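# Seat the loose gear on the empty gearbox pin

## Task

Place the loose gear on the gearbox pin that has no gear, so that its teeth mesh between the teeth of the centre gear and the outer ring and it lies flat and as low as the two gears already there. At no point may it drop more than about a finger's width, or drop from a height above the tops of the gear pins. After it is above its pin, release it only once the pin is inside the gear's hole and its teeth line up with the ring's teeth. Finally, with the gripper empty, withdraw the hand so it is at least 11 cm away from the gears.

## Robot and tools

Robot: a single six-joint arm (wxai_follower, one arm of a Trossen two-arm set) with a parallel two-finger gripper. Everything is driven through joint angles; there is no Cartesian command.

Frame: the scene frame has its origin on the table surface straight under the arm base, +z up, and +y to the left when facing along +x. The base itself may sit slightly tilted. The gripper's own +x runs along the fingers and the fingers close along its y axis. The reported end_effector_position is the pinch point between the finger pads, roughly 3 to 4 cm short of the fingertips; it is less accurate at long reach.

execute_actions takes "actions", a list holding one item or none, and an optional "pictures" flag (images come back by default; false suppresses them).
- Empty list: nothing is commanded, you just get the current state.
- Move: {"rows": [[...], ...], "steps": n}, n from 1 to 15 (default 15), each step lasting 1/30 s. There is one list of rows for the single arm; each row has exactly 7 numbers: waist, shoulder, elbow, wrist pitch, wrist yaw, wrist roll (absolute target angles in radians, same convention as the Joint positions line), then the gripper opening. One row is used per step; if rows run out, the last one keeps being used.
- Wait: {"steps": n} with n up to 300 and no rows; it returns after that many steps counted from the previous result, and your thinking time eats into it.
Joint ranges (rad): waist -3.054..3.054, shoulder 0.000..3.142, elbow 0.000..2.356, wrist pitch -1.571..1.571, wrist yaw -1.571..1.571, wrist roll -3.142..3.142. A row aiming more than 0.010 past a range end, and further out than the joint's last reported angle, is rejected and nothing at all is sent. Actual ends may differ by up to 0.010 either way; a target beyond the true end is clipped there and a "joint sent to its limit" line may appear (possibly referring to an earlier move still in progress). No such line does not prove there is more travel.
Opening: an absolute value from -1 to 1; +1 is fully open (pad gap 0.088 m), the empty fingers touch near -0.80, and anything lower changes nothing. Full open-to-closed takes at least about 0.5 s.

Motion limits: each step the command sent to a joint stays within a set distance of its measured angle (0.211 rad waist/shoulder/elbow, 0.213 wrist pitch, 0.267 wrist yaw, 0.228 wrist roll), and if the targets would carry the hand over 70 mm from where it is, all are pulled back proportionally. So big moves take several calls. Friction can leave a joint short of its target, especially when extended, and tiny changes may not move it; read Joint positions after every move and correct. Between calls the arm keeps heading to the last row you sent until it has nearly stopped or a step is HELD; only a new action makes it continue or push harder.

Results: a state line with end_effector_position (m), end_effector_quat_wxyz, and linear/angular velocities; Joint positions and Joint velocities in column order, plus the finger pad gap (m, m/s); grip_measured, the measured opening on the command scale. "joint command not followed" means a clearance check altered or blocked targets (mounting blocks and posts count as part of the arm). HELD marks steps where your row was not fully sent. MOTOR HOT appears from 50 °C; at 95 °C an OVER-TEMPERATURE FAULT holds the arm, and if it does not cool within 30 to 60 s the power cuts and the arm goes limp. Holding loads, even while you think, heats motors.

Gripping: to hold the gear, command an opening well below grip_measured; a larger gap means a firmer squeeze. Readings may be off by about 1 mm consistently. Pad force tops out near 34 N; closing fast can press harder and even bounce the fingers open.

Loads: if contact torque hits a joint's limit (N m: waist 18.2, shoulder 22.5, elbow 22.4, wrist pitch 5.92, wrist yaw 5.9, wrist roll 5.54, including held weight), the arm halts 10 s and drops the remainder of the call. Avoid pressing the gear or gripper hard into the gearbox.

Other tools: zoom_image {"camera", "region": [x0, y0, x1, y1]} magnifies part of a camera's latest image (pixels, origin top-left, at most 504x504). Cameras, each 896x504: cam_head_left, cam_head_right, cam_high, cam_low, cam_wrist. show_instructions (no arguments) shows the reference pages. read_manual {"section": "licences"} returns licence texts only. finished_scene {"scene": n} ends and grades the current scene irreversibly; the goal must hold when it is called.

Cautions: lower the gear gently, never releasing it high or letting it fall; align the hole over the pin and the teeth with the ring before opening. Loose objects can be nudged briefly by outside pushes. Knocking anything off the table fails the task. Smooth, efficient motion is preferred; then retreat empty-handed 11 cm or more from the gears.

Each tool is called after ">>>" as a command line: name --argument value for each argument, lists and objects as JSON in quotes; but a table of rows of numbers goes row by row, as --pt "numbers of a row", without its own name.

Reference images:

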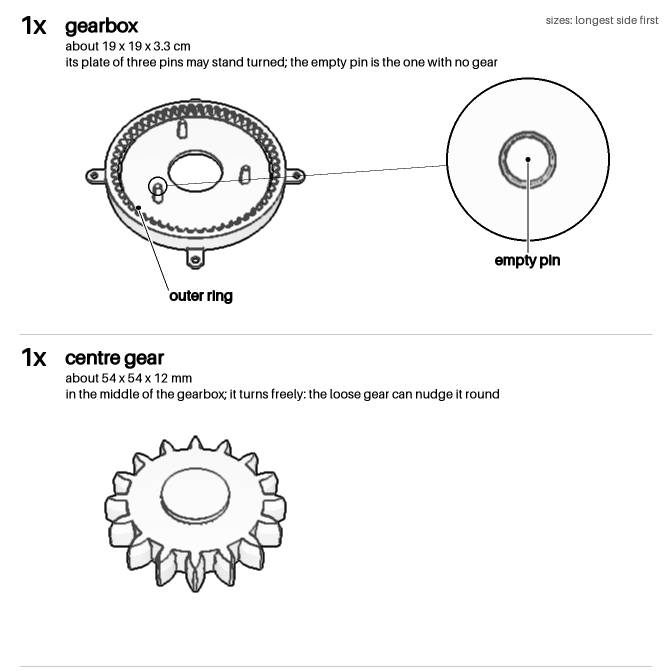

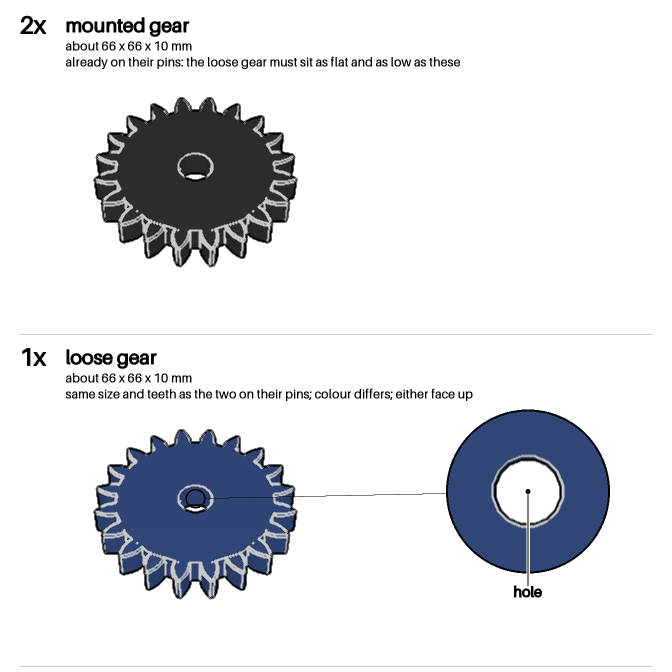

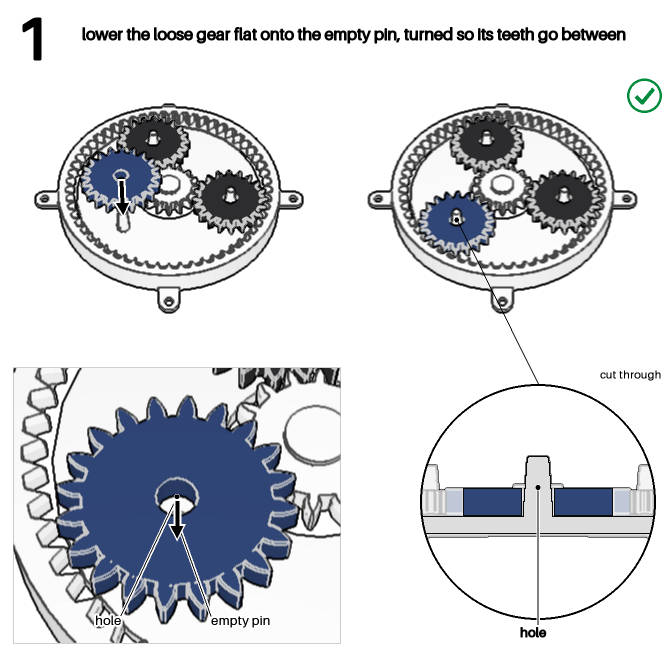

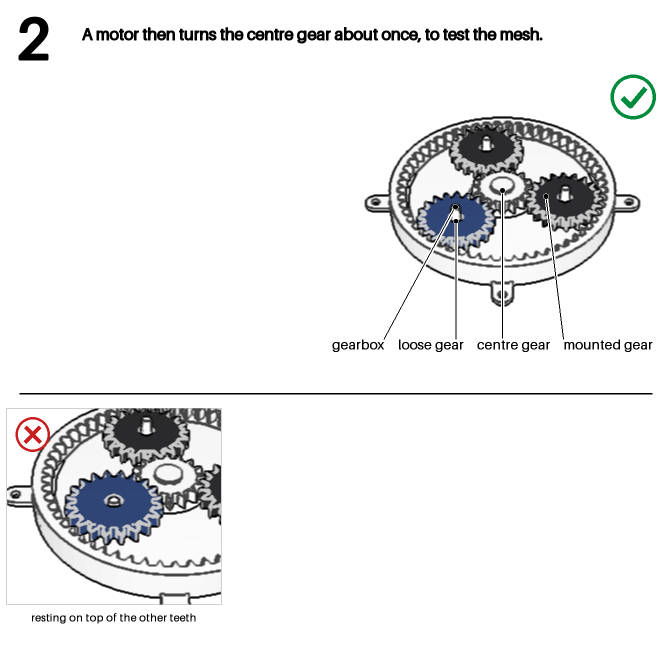

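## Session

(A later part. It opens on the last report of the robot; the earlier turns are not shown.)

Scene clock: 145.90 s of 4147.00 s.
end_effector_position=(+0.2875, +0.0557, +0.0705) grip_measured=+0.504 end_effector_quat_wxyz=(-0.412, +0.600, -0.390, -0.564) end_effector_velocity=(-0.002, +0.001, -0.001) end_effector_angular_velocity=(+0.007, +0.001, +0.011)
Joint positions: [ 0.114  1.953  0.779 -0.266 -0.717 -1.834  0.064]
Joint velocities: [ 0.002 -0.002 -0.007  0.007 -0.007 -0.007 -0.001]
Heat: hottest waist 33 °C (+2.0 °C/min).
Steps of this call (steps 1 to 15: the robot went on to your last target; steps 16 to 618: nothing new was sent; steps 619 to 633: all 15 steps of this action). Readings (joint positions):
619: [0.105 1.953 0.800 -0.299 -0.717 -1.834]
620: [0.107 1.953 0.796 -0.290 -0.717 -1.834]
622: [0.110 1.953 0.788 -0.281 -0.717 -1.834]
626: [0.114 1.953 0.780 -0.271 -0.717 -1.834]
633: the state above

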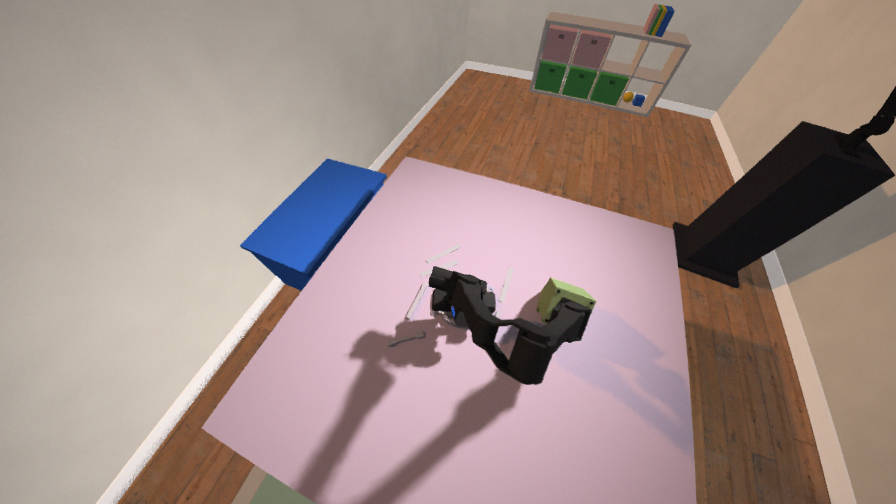

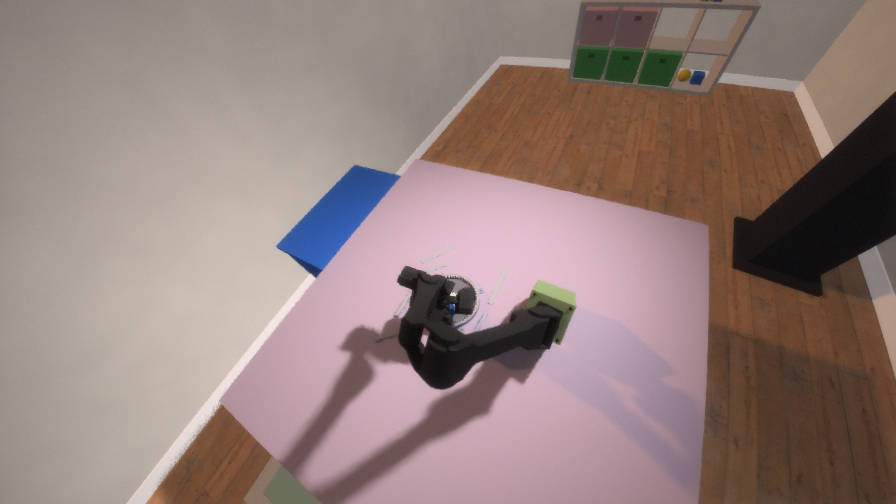

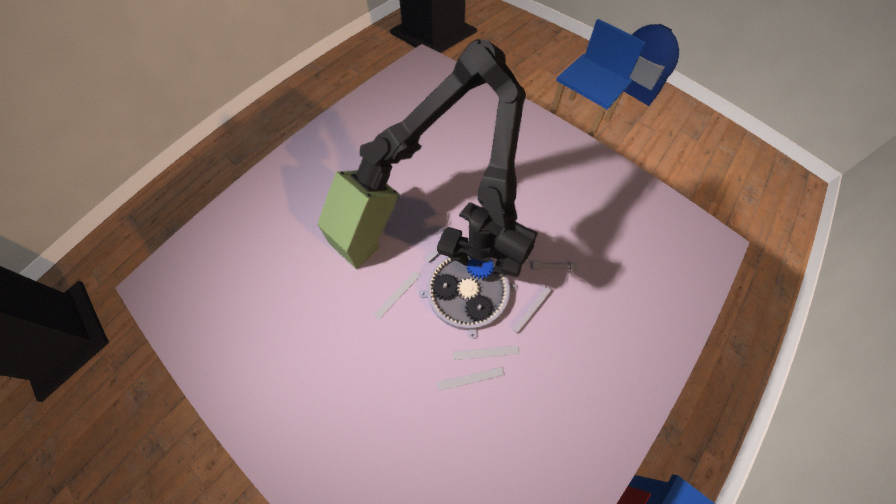

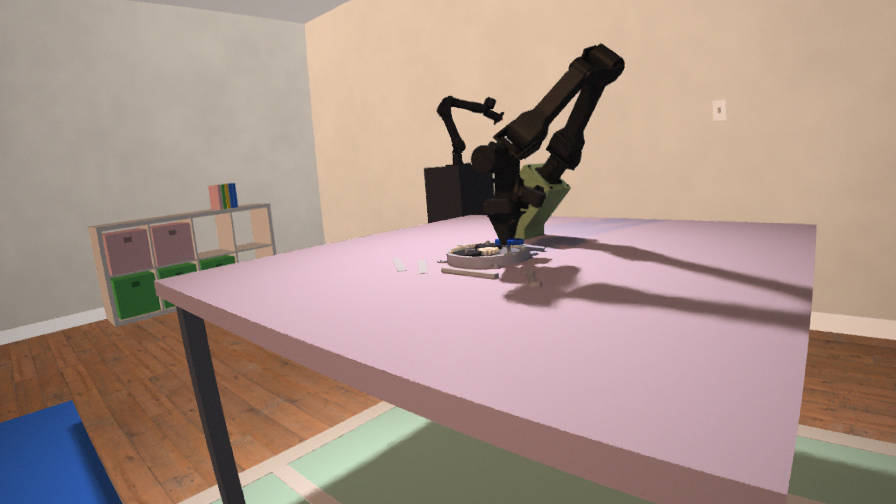

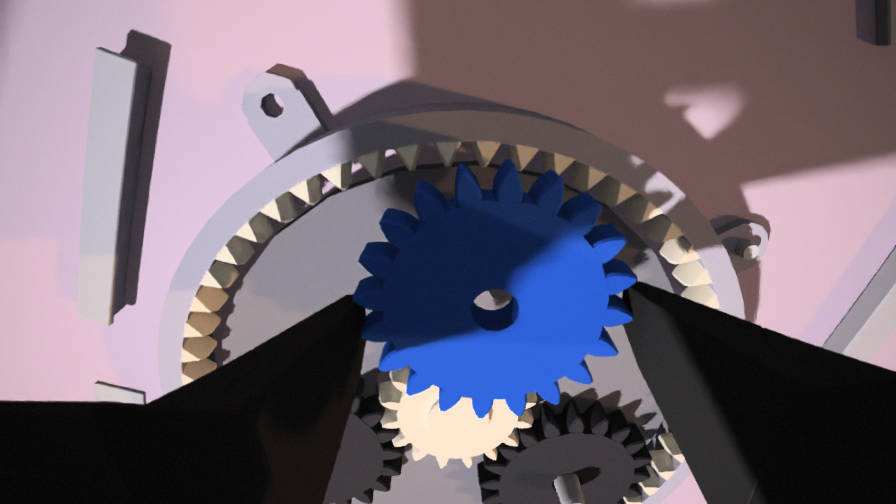

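>>> execute_actions --actions '[{"rows":[[0.115,1.94,0.752,-0.257,-0.715,-1.83,0.2]],"steps":15}]'

>>> zoom_image --camera "cam_low" --region '[460,210,560,270]'

>>> zoom_image --camera "cam_wrist" --region '[400,240,600,400]'

Scene clock: 151.47 s of 4147.00 s.
end_effector_position=(+0.2804, +0.0532, +0.0680) grip_measured=+0.504 end_effector_quat_wxyz=(-0.412, +0.596, -0.395, -0.565) end_effector_velocity=(-0.003, +0.002, -0.000) end_effector_angular_velocity=(+0.022, +0.002, -0.010)
Joint positions: [ 0.114  1.954  0.757 -0.258 -0.717 -1.833  0.064]
Joint velocities: [-0.002 -0.002 -0.012  0.007 -0.022  0.007 -0.001]
Heat: hottest waist 34 °C (+3.0 °C/min).
Steps of this call (steps 1 to 15: the robot went on to your last target; steps 16 to 152: nothing new was sent; steps 153 to 167: all 15 steps of this action). Readings (joint positions):
153: [0.114 1.954 0.776 -0.263 -0.717 -1.834]
154: [0.114 1.954 0.773 -0.262 -0.717 -1.834]
156: [0.114 1.954 0.766 -0.261 -0.717 -1.834]
160: [0.114 1.954 0.758 -0.260 -0.717 -1.833]
167: the state above

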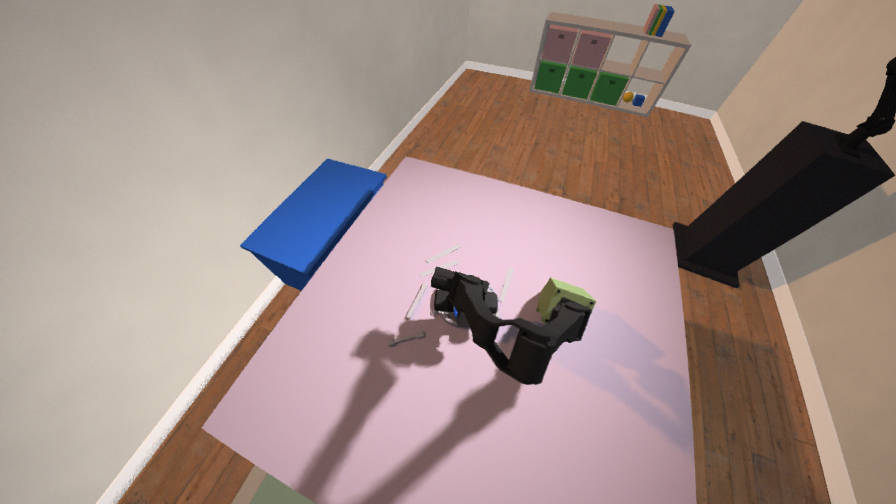

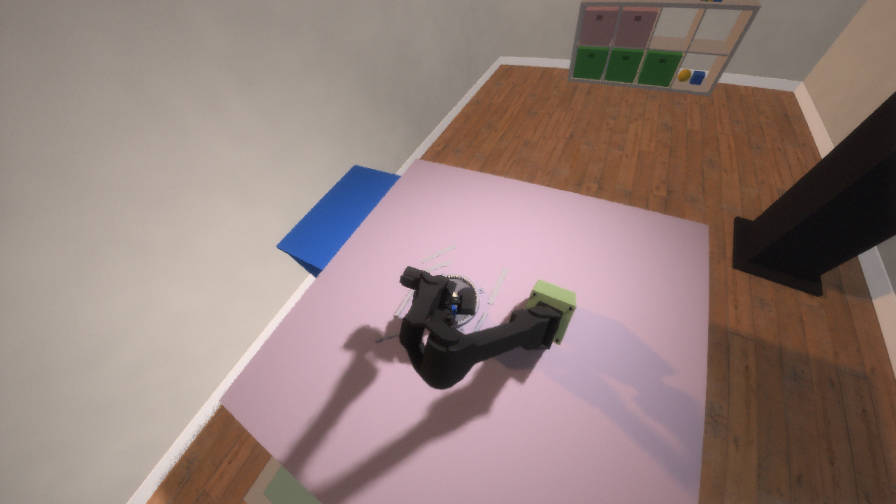

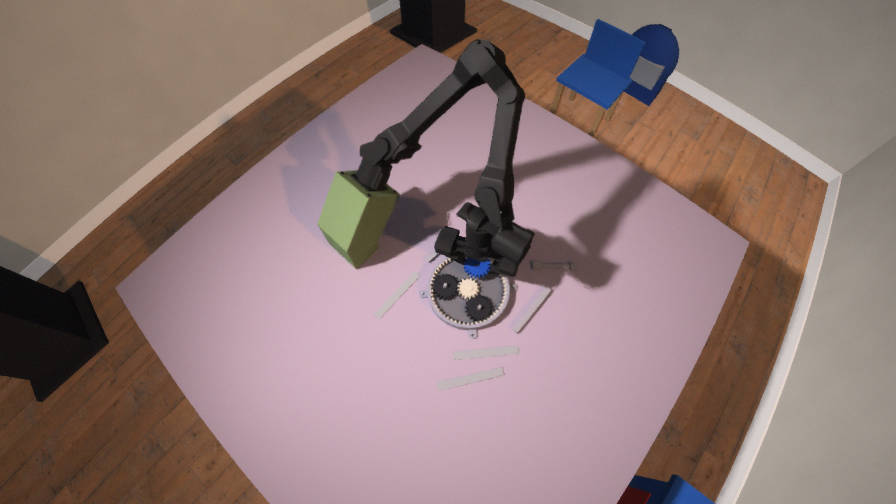

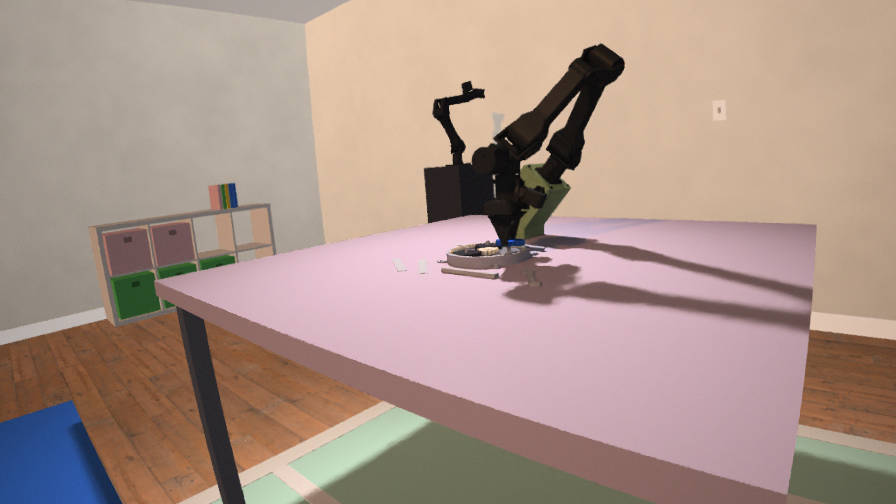

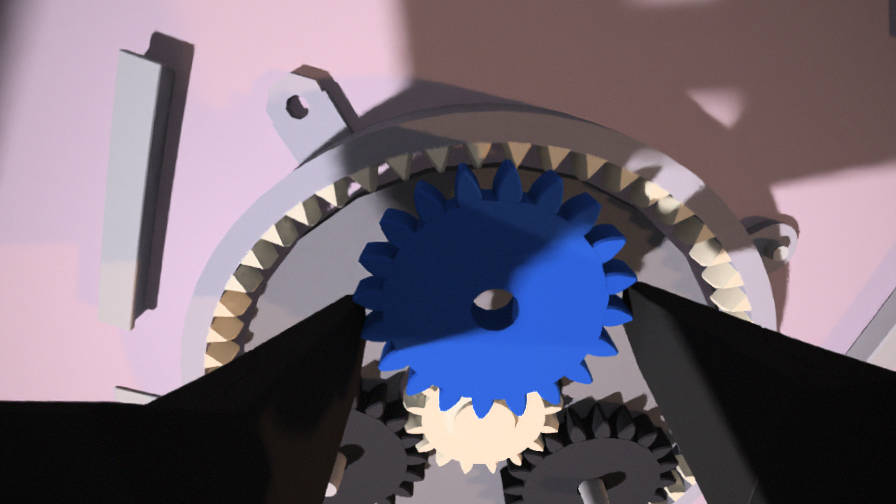

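Region (460, 210, 560, 270) of cam_low's 896x504 image, scaled by 5.040, with more detail than that image has; it fills the top 302 rows of this view, and the rest is white.

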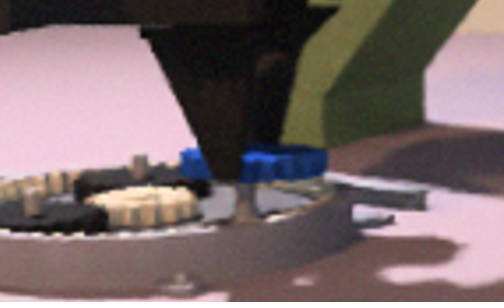

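Region (400, 240, 600, 400) of cam_wrist's 896x504 image, scaled by 2.520, with more detail than that image has; it fills the top 403 rows of this view, and the rest is white.

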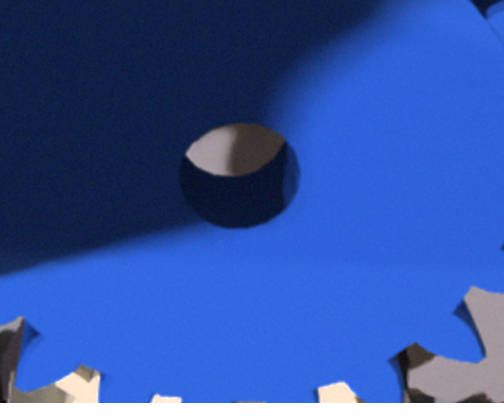

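>>> execute_actions --actions '[{"rows":[[0.097,1.95,0.752,-0.257,-0.716,-1.83,0.2],[0.097,1.95,0.752,-0.257,-0.716,-1.83,0.2],[0.097,1.95,0.752,-0.257,-0.716,-1.83,0.2],[0.097,1.95,0.752,-0.257,-0.716,-1.83,0.2],[0.097,1.95,0.752,-0.257,-0.716,-1.83,0.2],[0.097,1.95,0.752,-0.257,-0.716,-1.83,0.2],[0.097,1.95,0.752,-0.257,-0.716,-1.83,0.2],[0.097,1.975,0.752,-0.257,-0.716,-1.83,0.2]],"steps":15}]'

>>> zoom_image --camera "cam_low" --region '[460,210,560,270]'

Scene clock: 161.87 s of 4147.00 s.
end_effector_position=(+0.2799, +0.0491, +0.0681) grip_measured=+0.504 end_effector_quat_wxyz=(-0.416, +0.593, -0.400, -0.561) end_effector_velocity=(-0.001, -0.004, -0.002) end_effector_angular_velocity=(+0.006, +0.005, -0.006)
Joint positions: [ 0.103  1.963  0.756 -0.258 -0.716 -1.833  0.064]
Joint velocities: [-0.007  0.017 -0.002  0.007 -0.007 -0.007 -0.   ]
Heat: hottest waist 34 °C (+1.0 °C/min).
Steps of this call (steps 1 to 15: the robot went on to your last target; steps 16 to 297: nothing new was sent; steps 298 to 312: all 15 steps of this action). Readings (joint positions):
298: [0.114 1.952 0.757 -0.258 -0.716 -1.833]
299: [0.113 1.952 0.757 -0.258 -0.716 -1.833]
301: [0.109 1.952 0.757 -0.258 -0.716 -1.833]
305: [0.105 1.952 0.756 -0.258 -0.716 -1.833]
312: the state above

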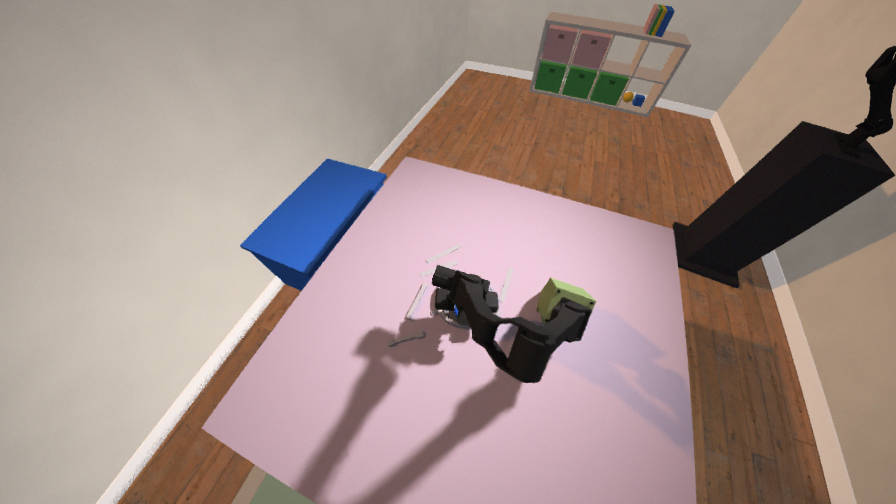

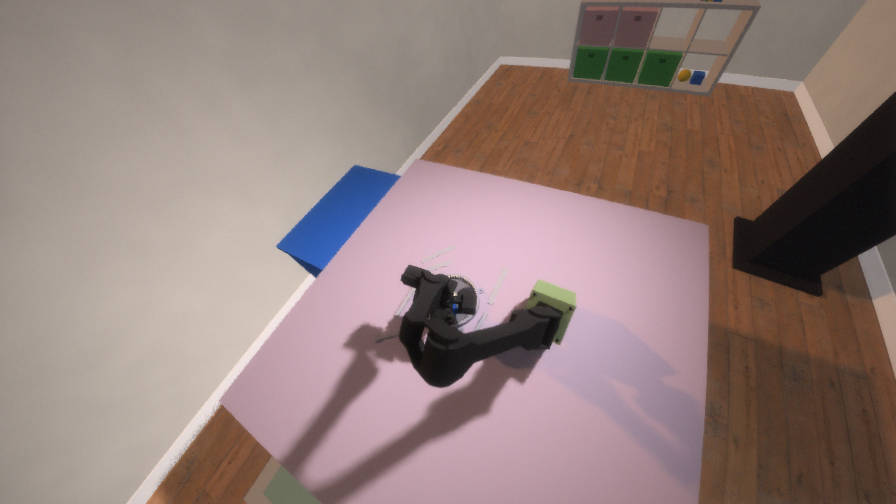

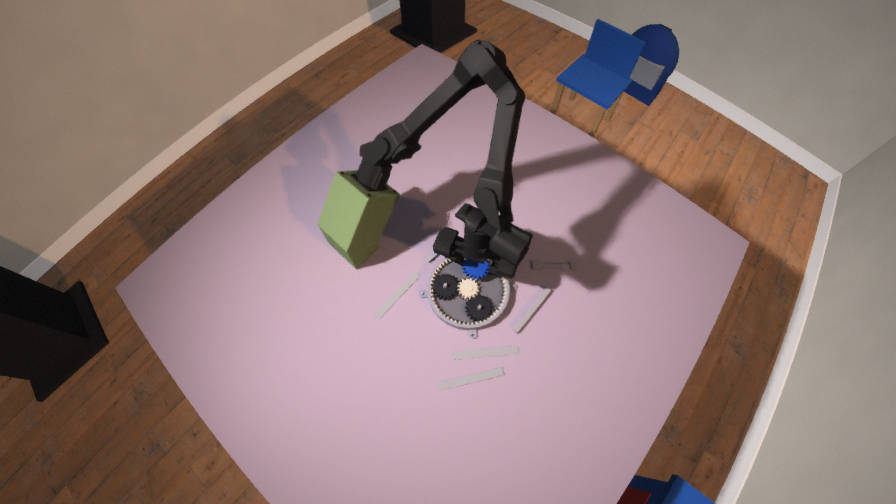

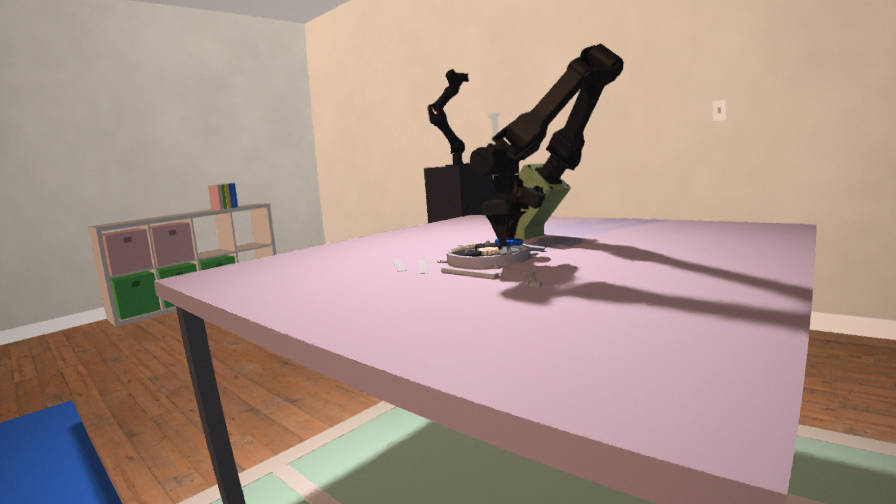

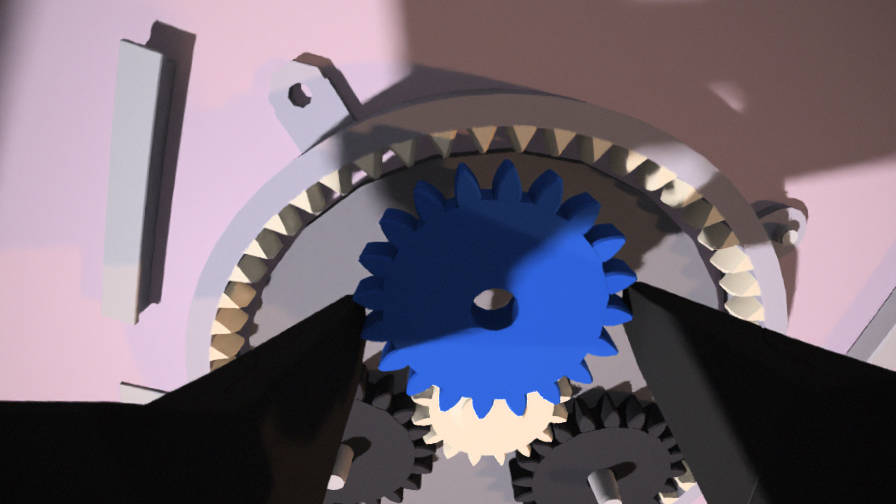

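Region (460, 210, 560, 270) of cam_low's 896x504 image, scaled by 5.040, with more detail than that image has; it fills the top 302 rows of this view, and the rest is white.

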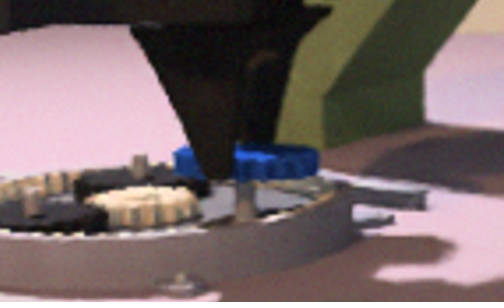

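>>> execute_actions --actions '[{"rows":[[0.105,1.988,0.75,-0.235,-0.716,-1.83,0.2]],"steps":15}]'

>>> zoom_image --camera "cam_wrist" --region '[400,240,600,400]'

>>> zoom_image --camera "cam_low" --region '[460,210,560,270]'

Scene clock: 166.27 s of 4147.00 s.
end_effector_position=(+0.2828, +0.0480, +0.0673) grip_measured=+0.504 end_effector_quat_wxyz=(-0.418, +0.597, -0.394, -0.560) end_effector_velocity=(-0.001, -0.000, +0.001) end_effector_angular_velocity=(+0.007, +0.001, -0.003)
Joint positions: [ 0.101  1.971  0.755 -0.236 -0.72  -1.833  0.064]
Joint velocities: [-0.007 -0.002 -0.002 -0.007 -0.007 -0.007  0.   ]
Heat: hottest waist 34 °C (+0.0 °C/min).
Steps of this call (steps 1 to 15: the robot went on to your last target; steps 16 to 117: nothing new was sent; steps 118 to 132: all 15 steps of this action). Readings (joint positions):
118: [0.102 1.967 0.756 -0.257 -0.717 -1.833]
119: [0.102 1.968 0.756 -0.253 -0.718 -1.833]
121: [0.101 1.969 0.755 -0.246 -0.719 -1.833]
125: [0.101 1.970 0.755 -0.239 -0.720 -1.833]
132: the state above

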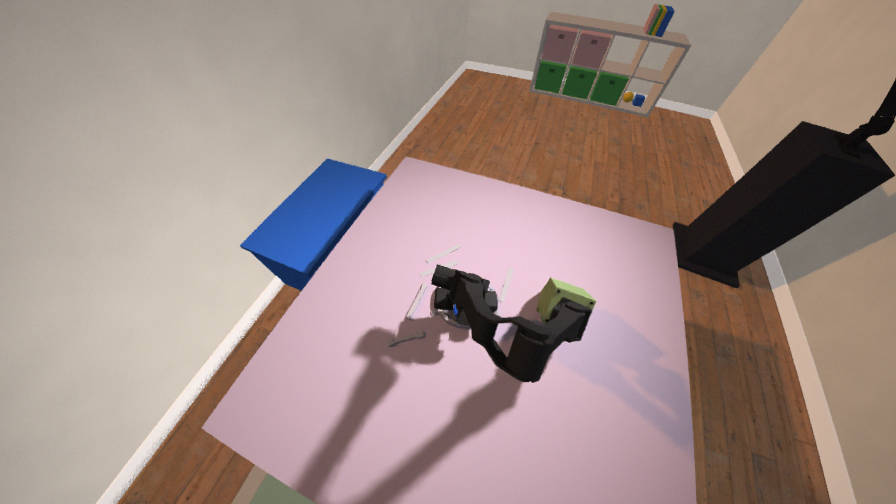

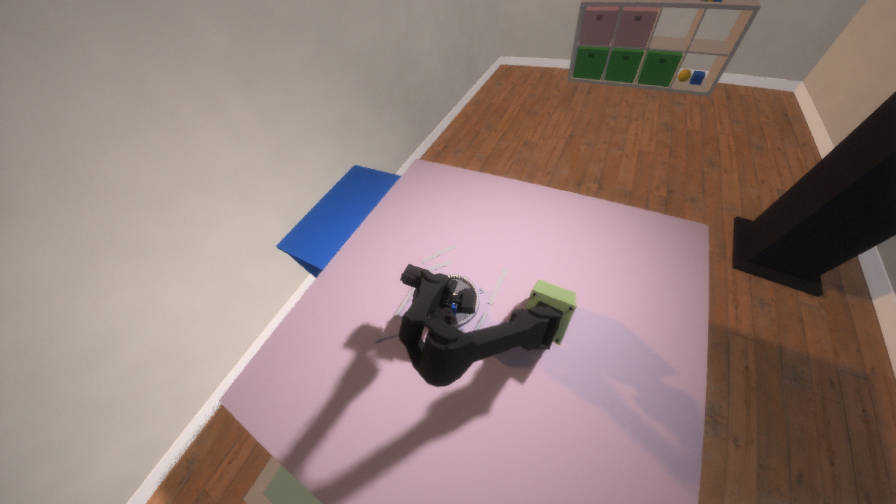

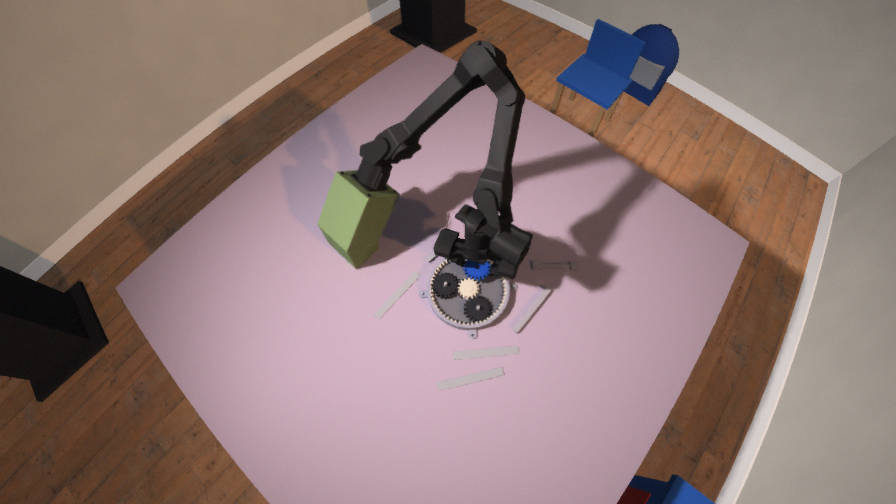

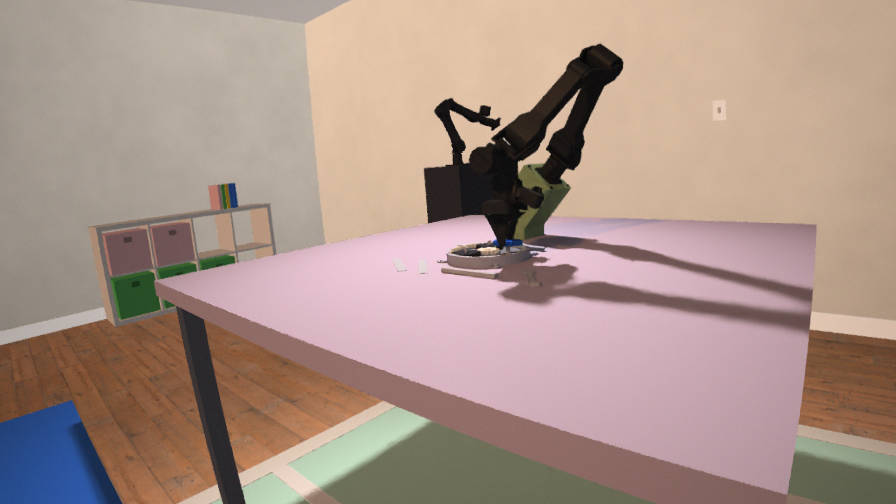

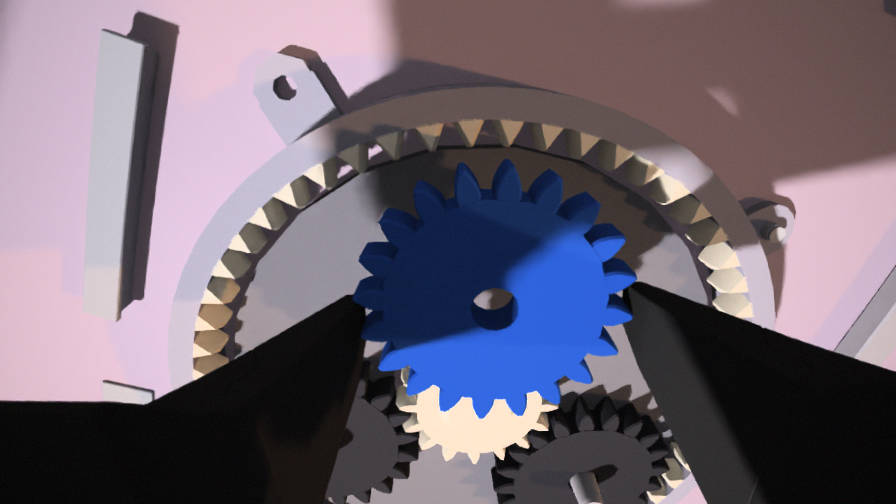

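Region (400, 240, 600, 400) of cam_wrist's 896x504 image, scaled by 2.520, with more detail than that image has; it fills the top 403 rows of this view, and the rest is white.

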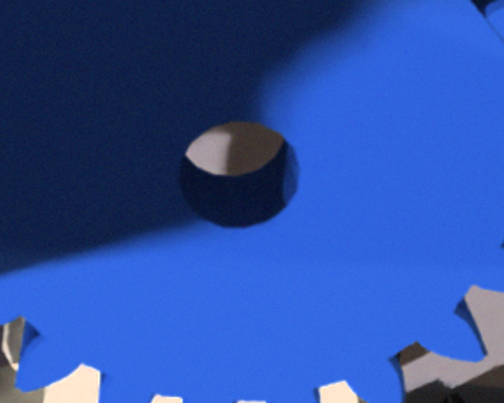

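Region (460, 210, 560, 270) of cam_low's 896x504 image, scaled by 5.040, with more detail than that image has; it fills the top 302 rows of this view, and the rest is white.

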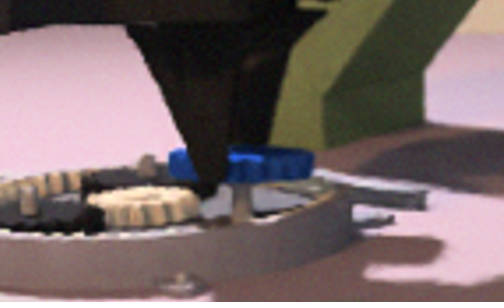

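>>> execute_actions --actions '[{"rows":[[0.105,1.988,0.733,-0.235,-0.716,-1.83,0.2]],"steps":15}]'

>>> zoom_image --camera "cam_low" --region '[460,210,560,270]'

Scene clock: 170.37 s of 4147.00 s.
end_effector_position=(+0.2802, +0.0463, +0.0667) grip_measured=+0.504 end_effector_quat_wxyz=(-0.419, +0.595, -0.397, -0.560) end_effector_velocity=(-0.003, -0.003, +0.001) end_effector_angular_velocity=(-0.008, +0.004, -0.007)
Joint positions: [ 0.098  1.972  0.747 -0.232 -0.721 -1.833  0.064]
Joint velocities: [-0.007 -0.002 -0.007 -0.007  0.007 -0.007  0.   ]
Heat: hottest waist 34 °C (-1.0 °C/min).
Steps of this call (steps 1 to 15: the robot went on to your last target; steps 16 to 108: nothing new was sent; steps 109 to 123: all 15 steps of this action). Readings (joint positions):
109: [0.100 1.972 0.755 -0.234 -0.717 -1.833]
110: [0.100 1.972 0.753 -0.233 -0.717 -1.833]
112: [0.100 1.972 0.751 -0.232 -0.718 -1.833]
116: [0.098 1.972 0.748 -0.232 -0.720 -1.833]
123: the state above

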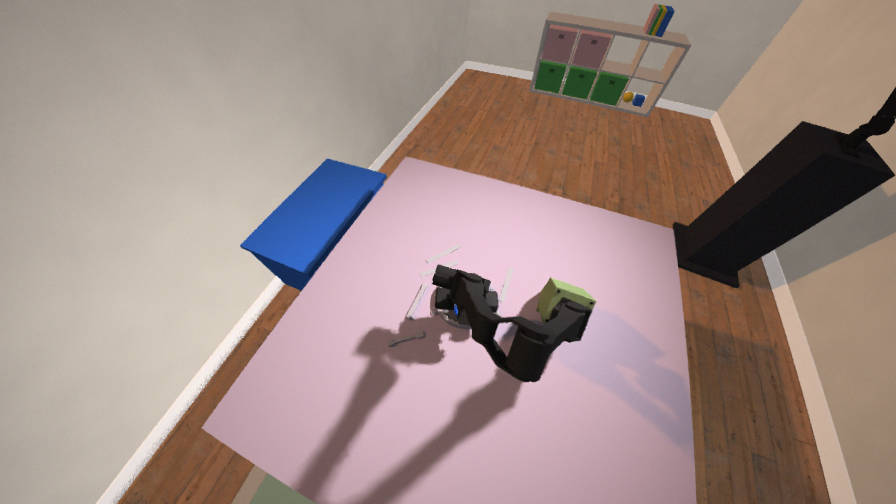

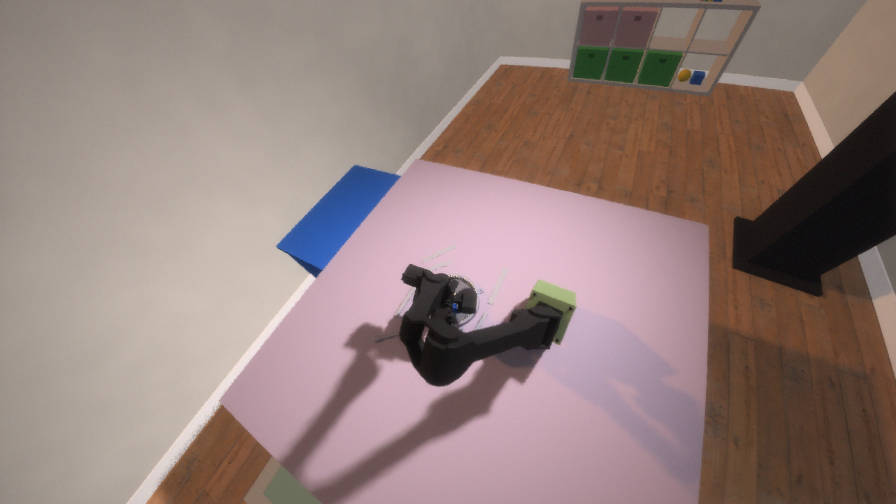

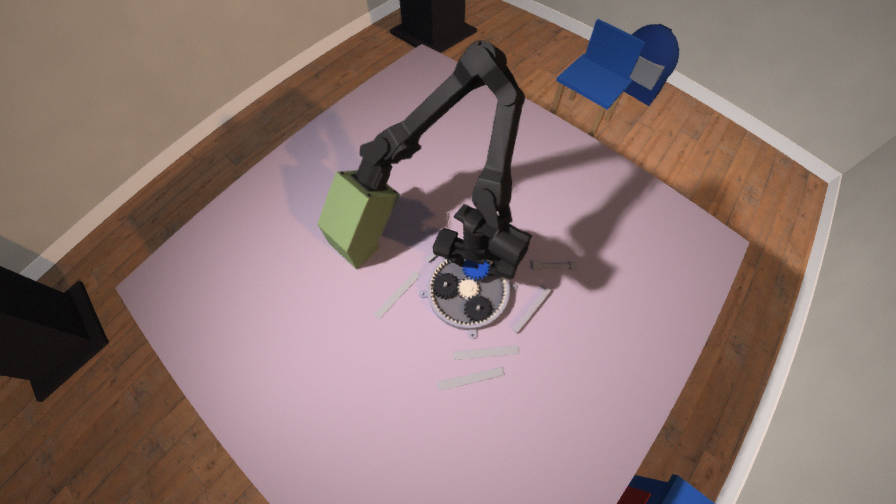

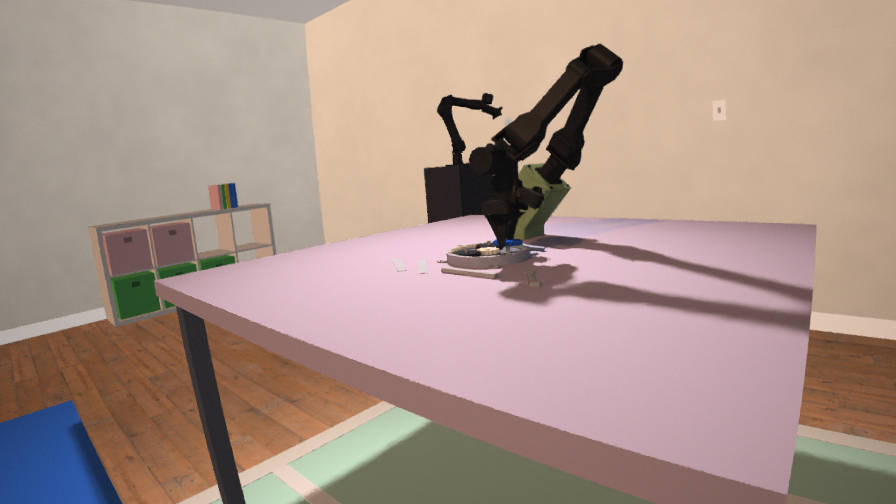

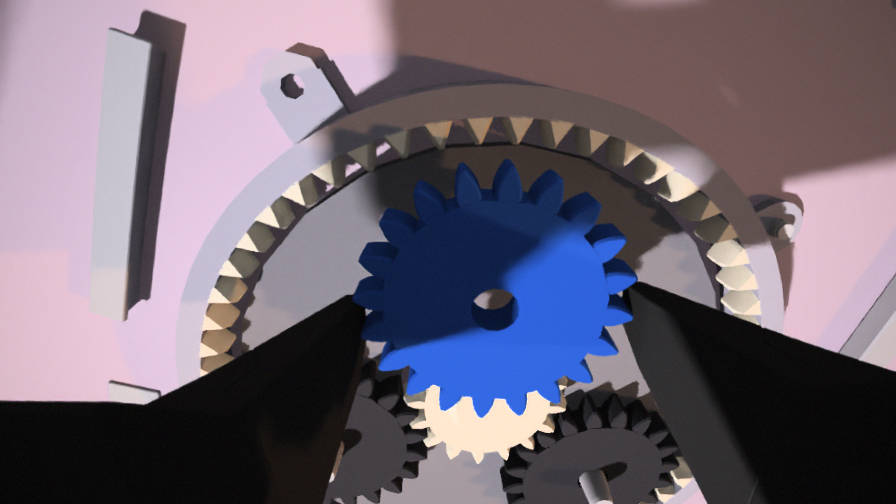

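Region (460, 210, 560, 270) of cam_low's 896x504 image, scaled by 5.040, with more detail than that image has; it fills the top 302 rows of this view, and the rest is white.

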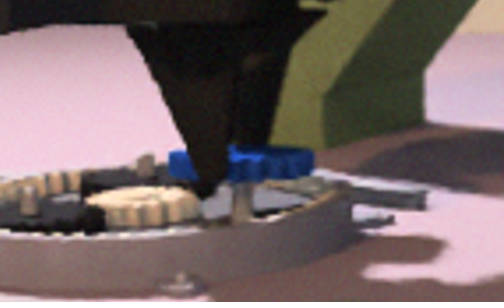

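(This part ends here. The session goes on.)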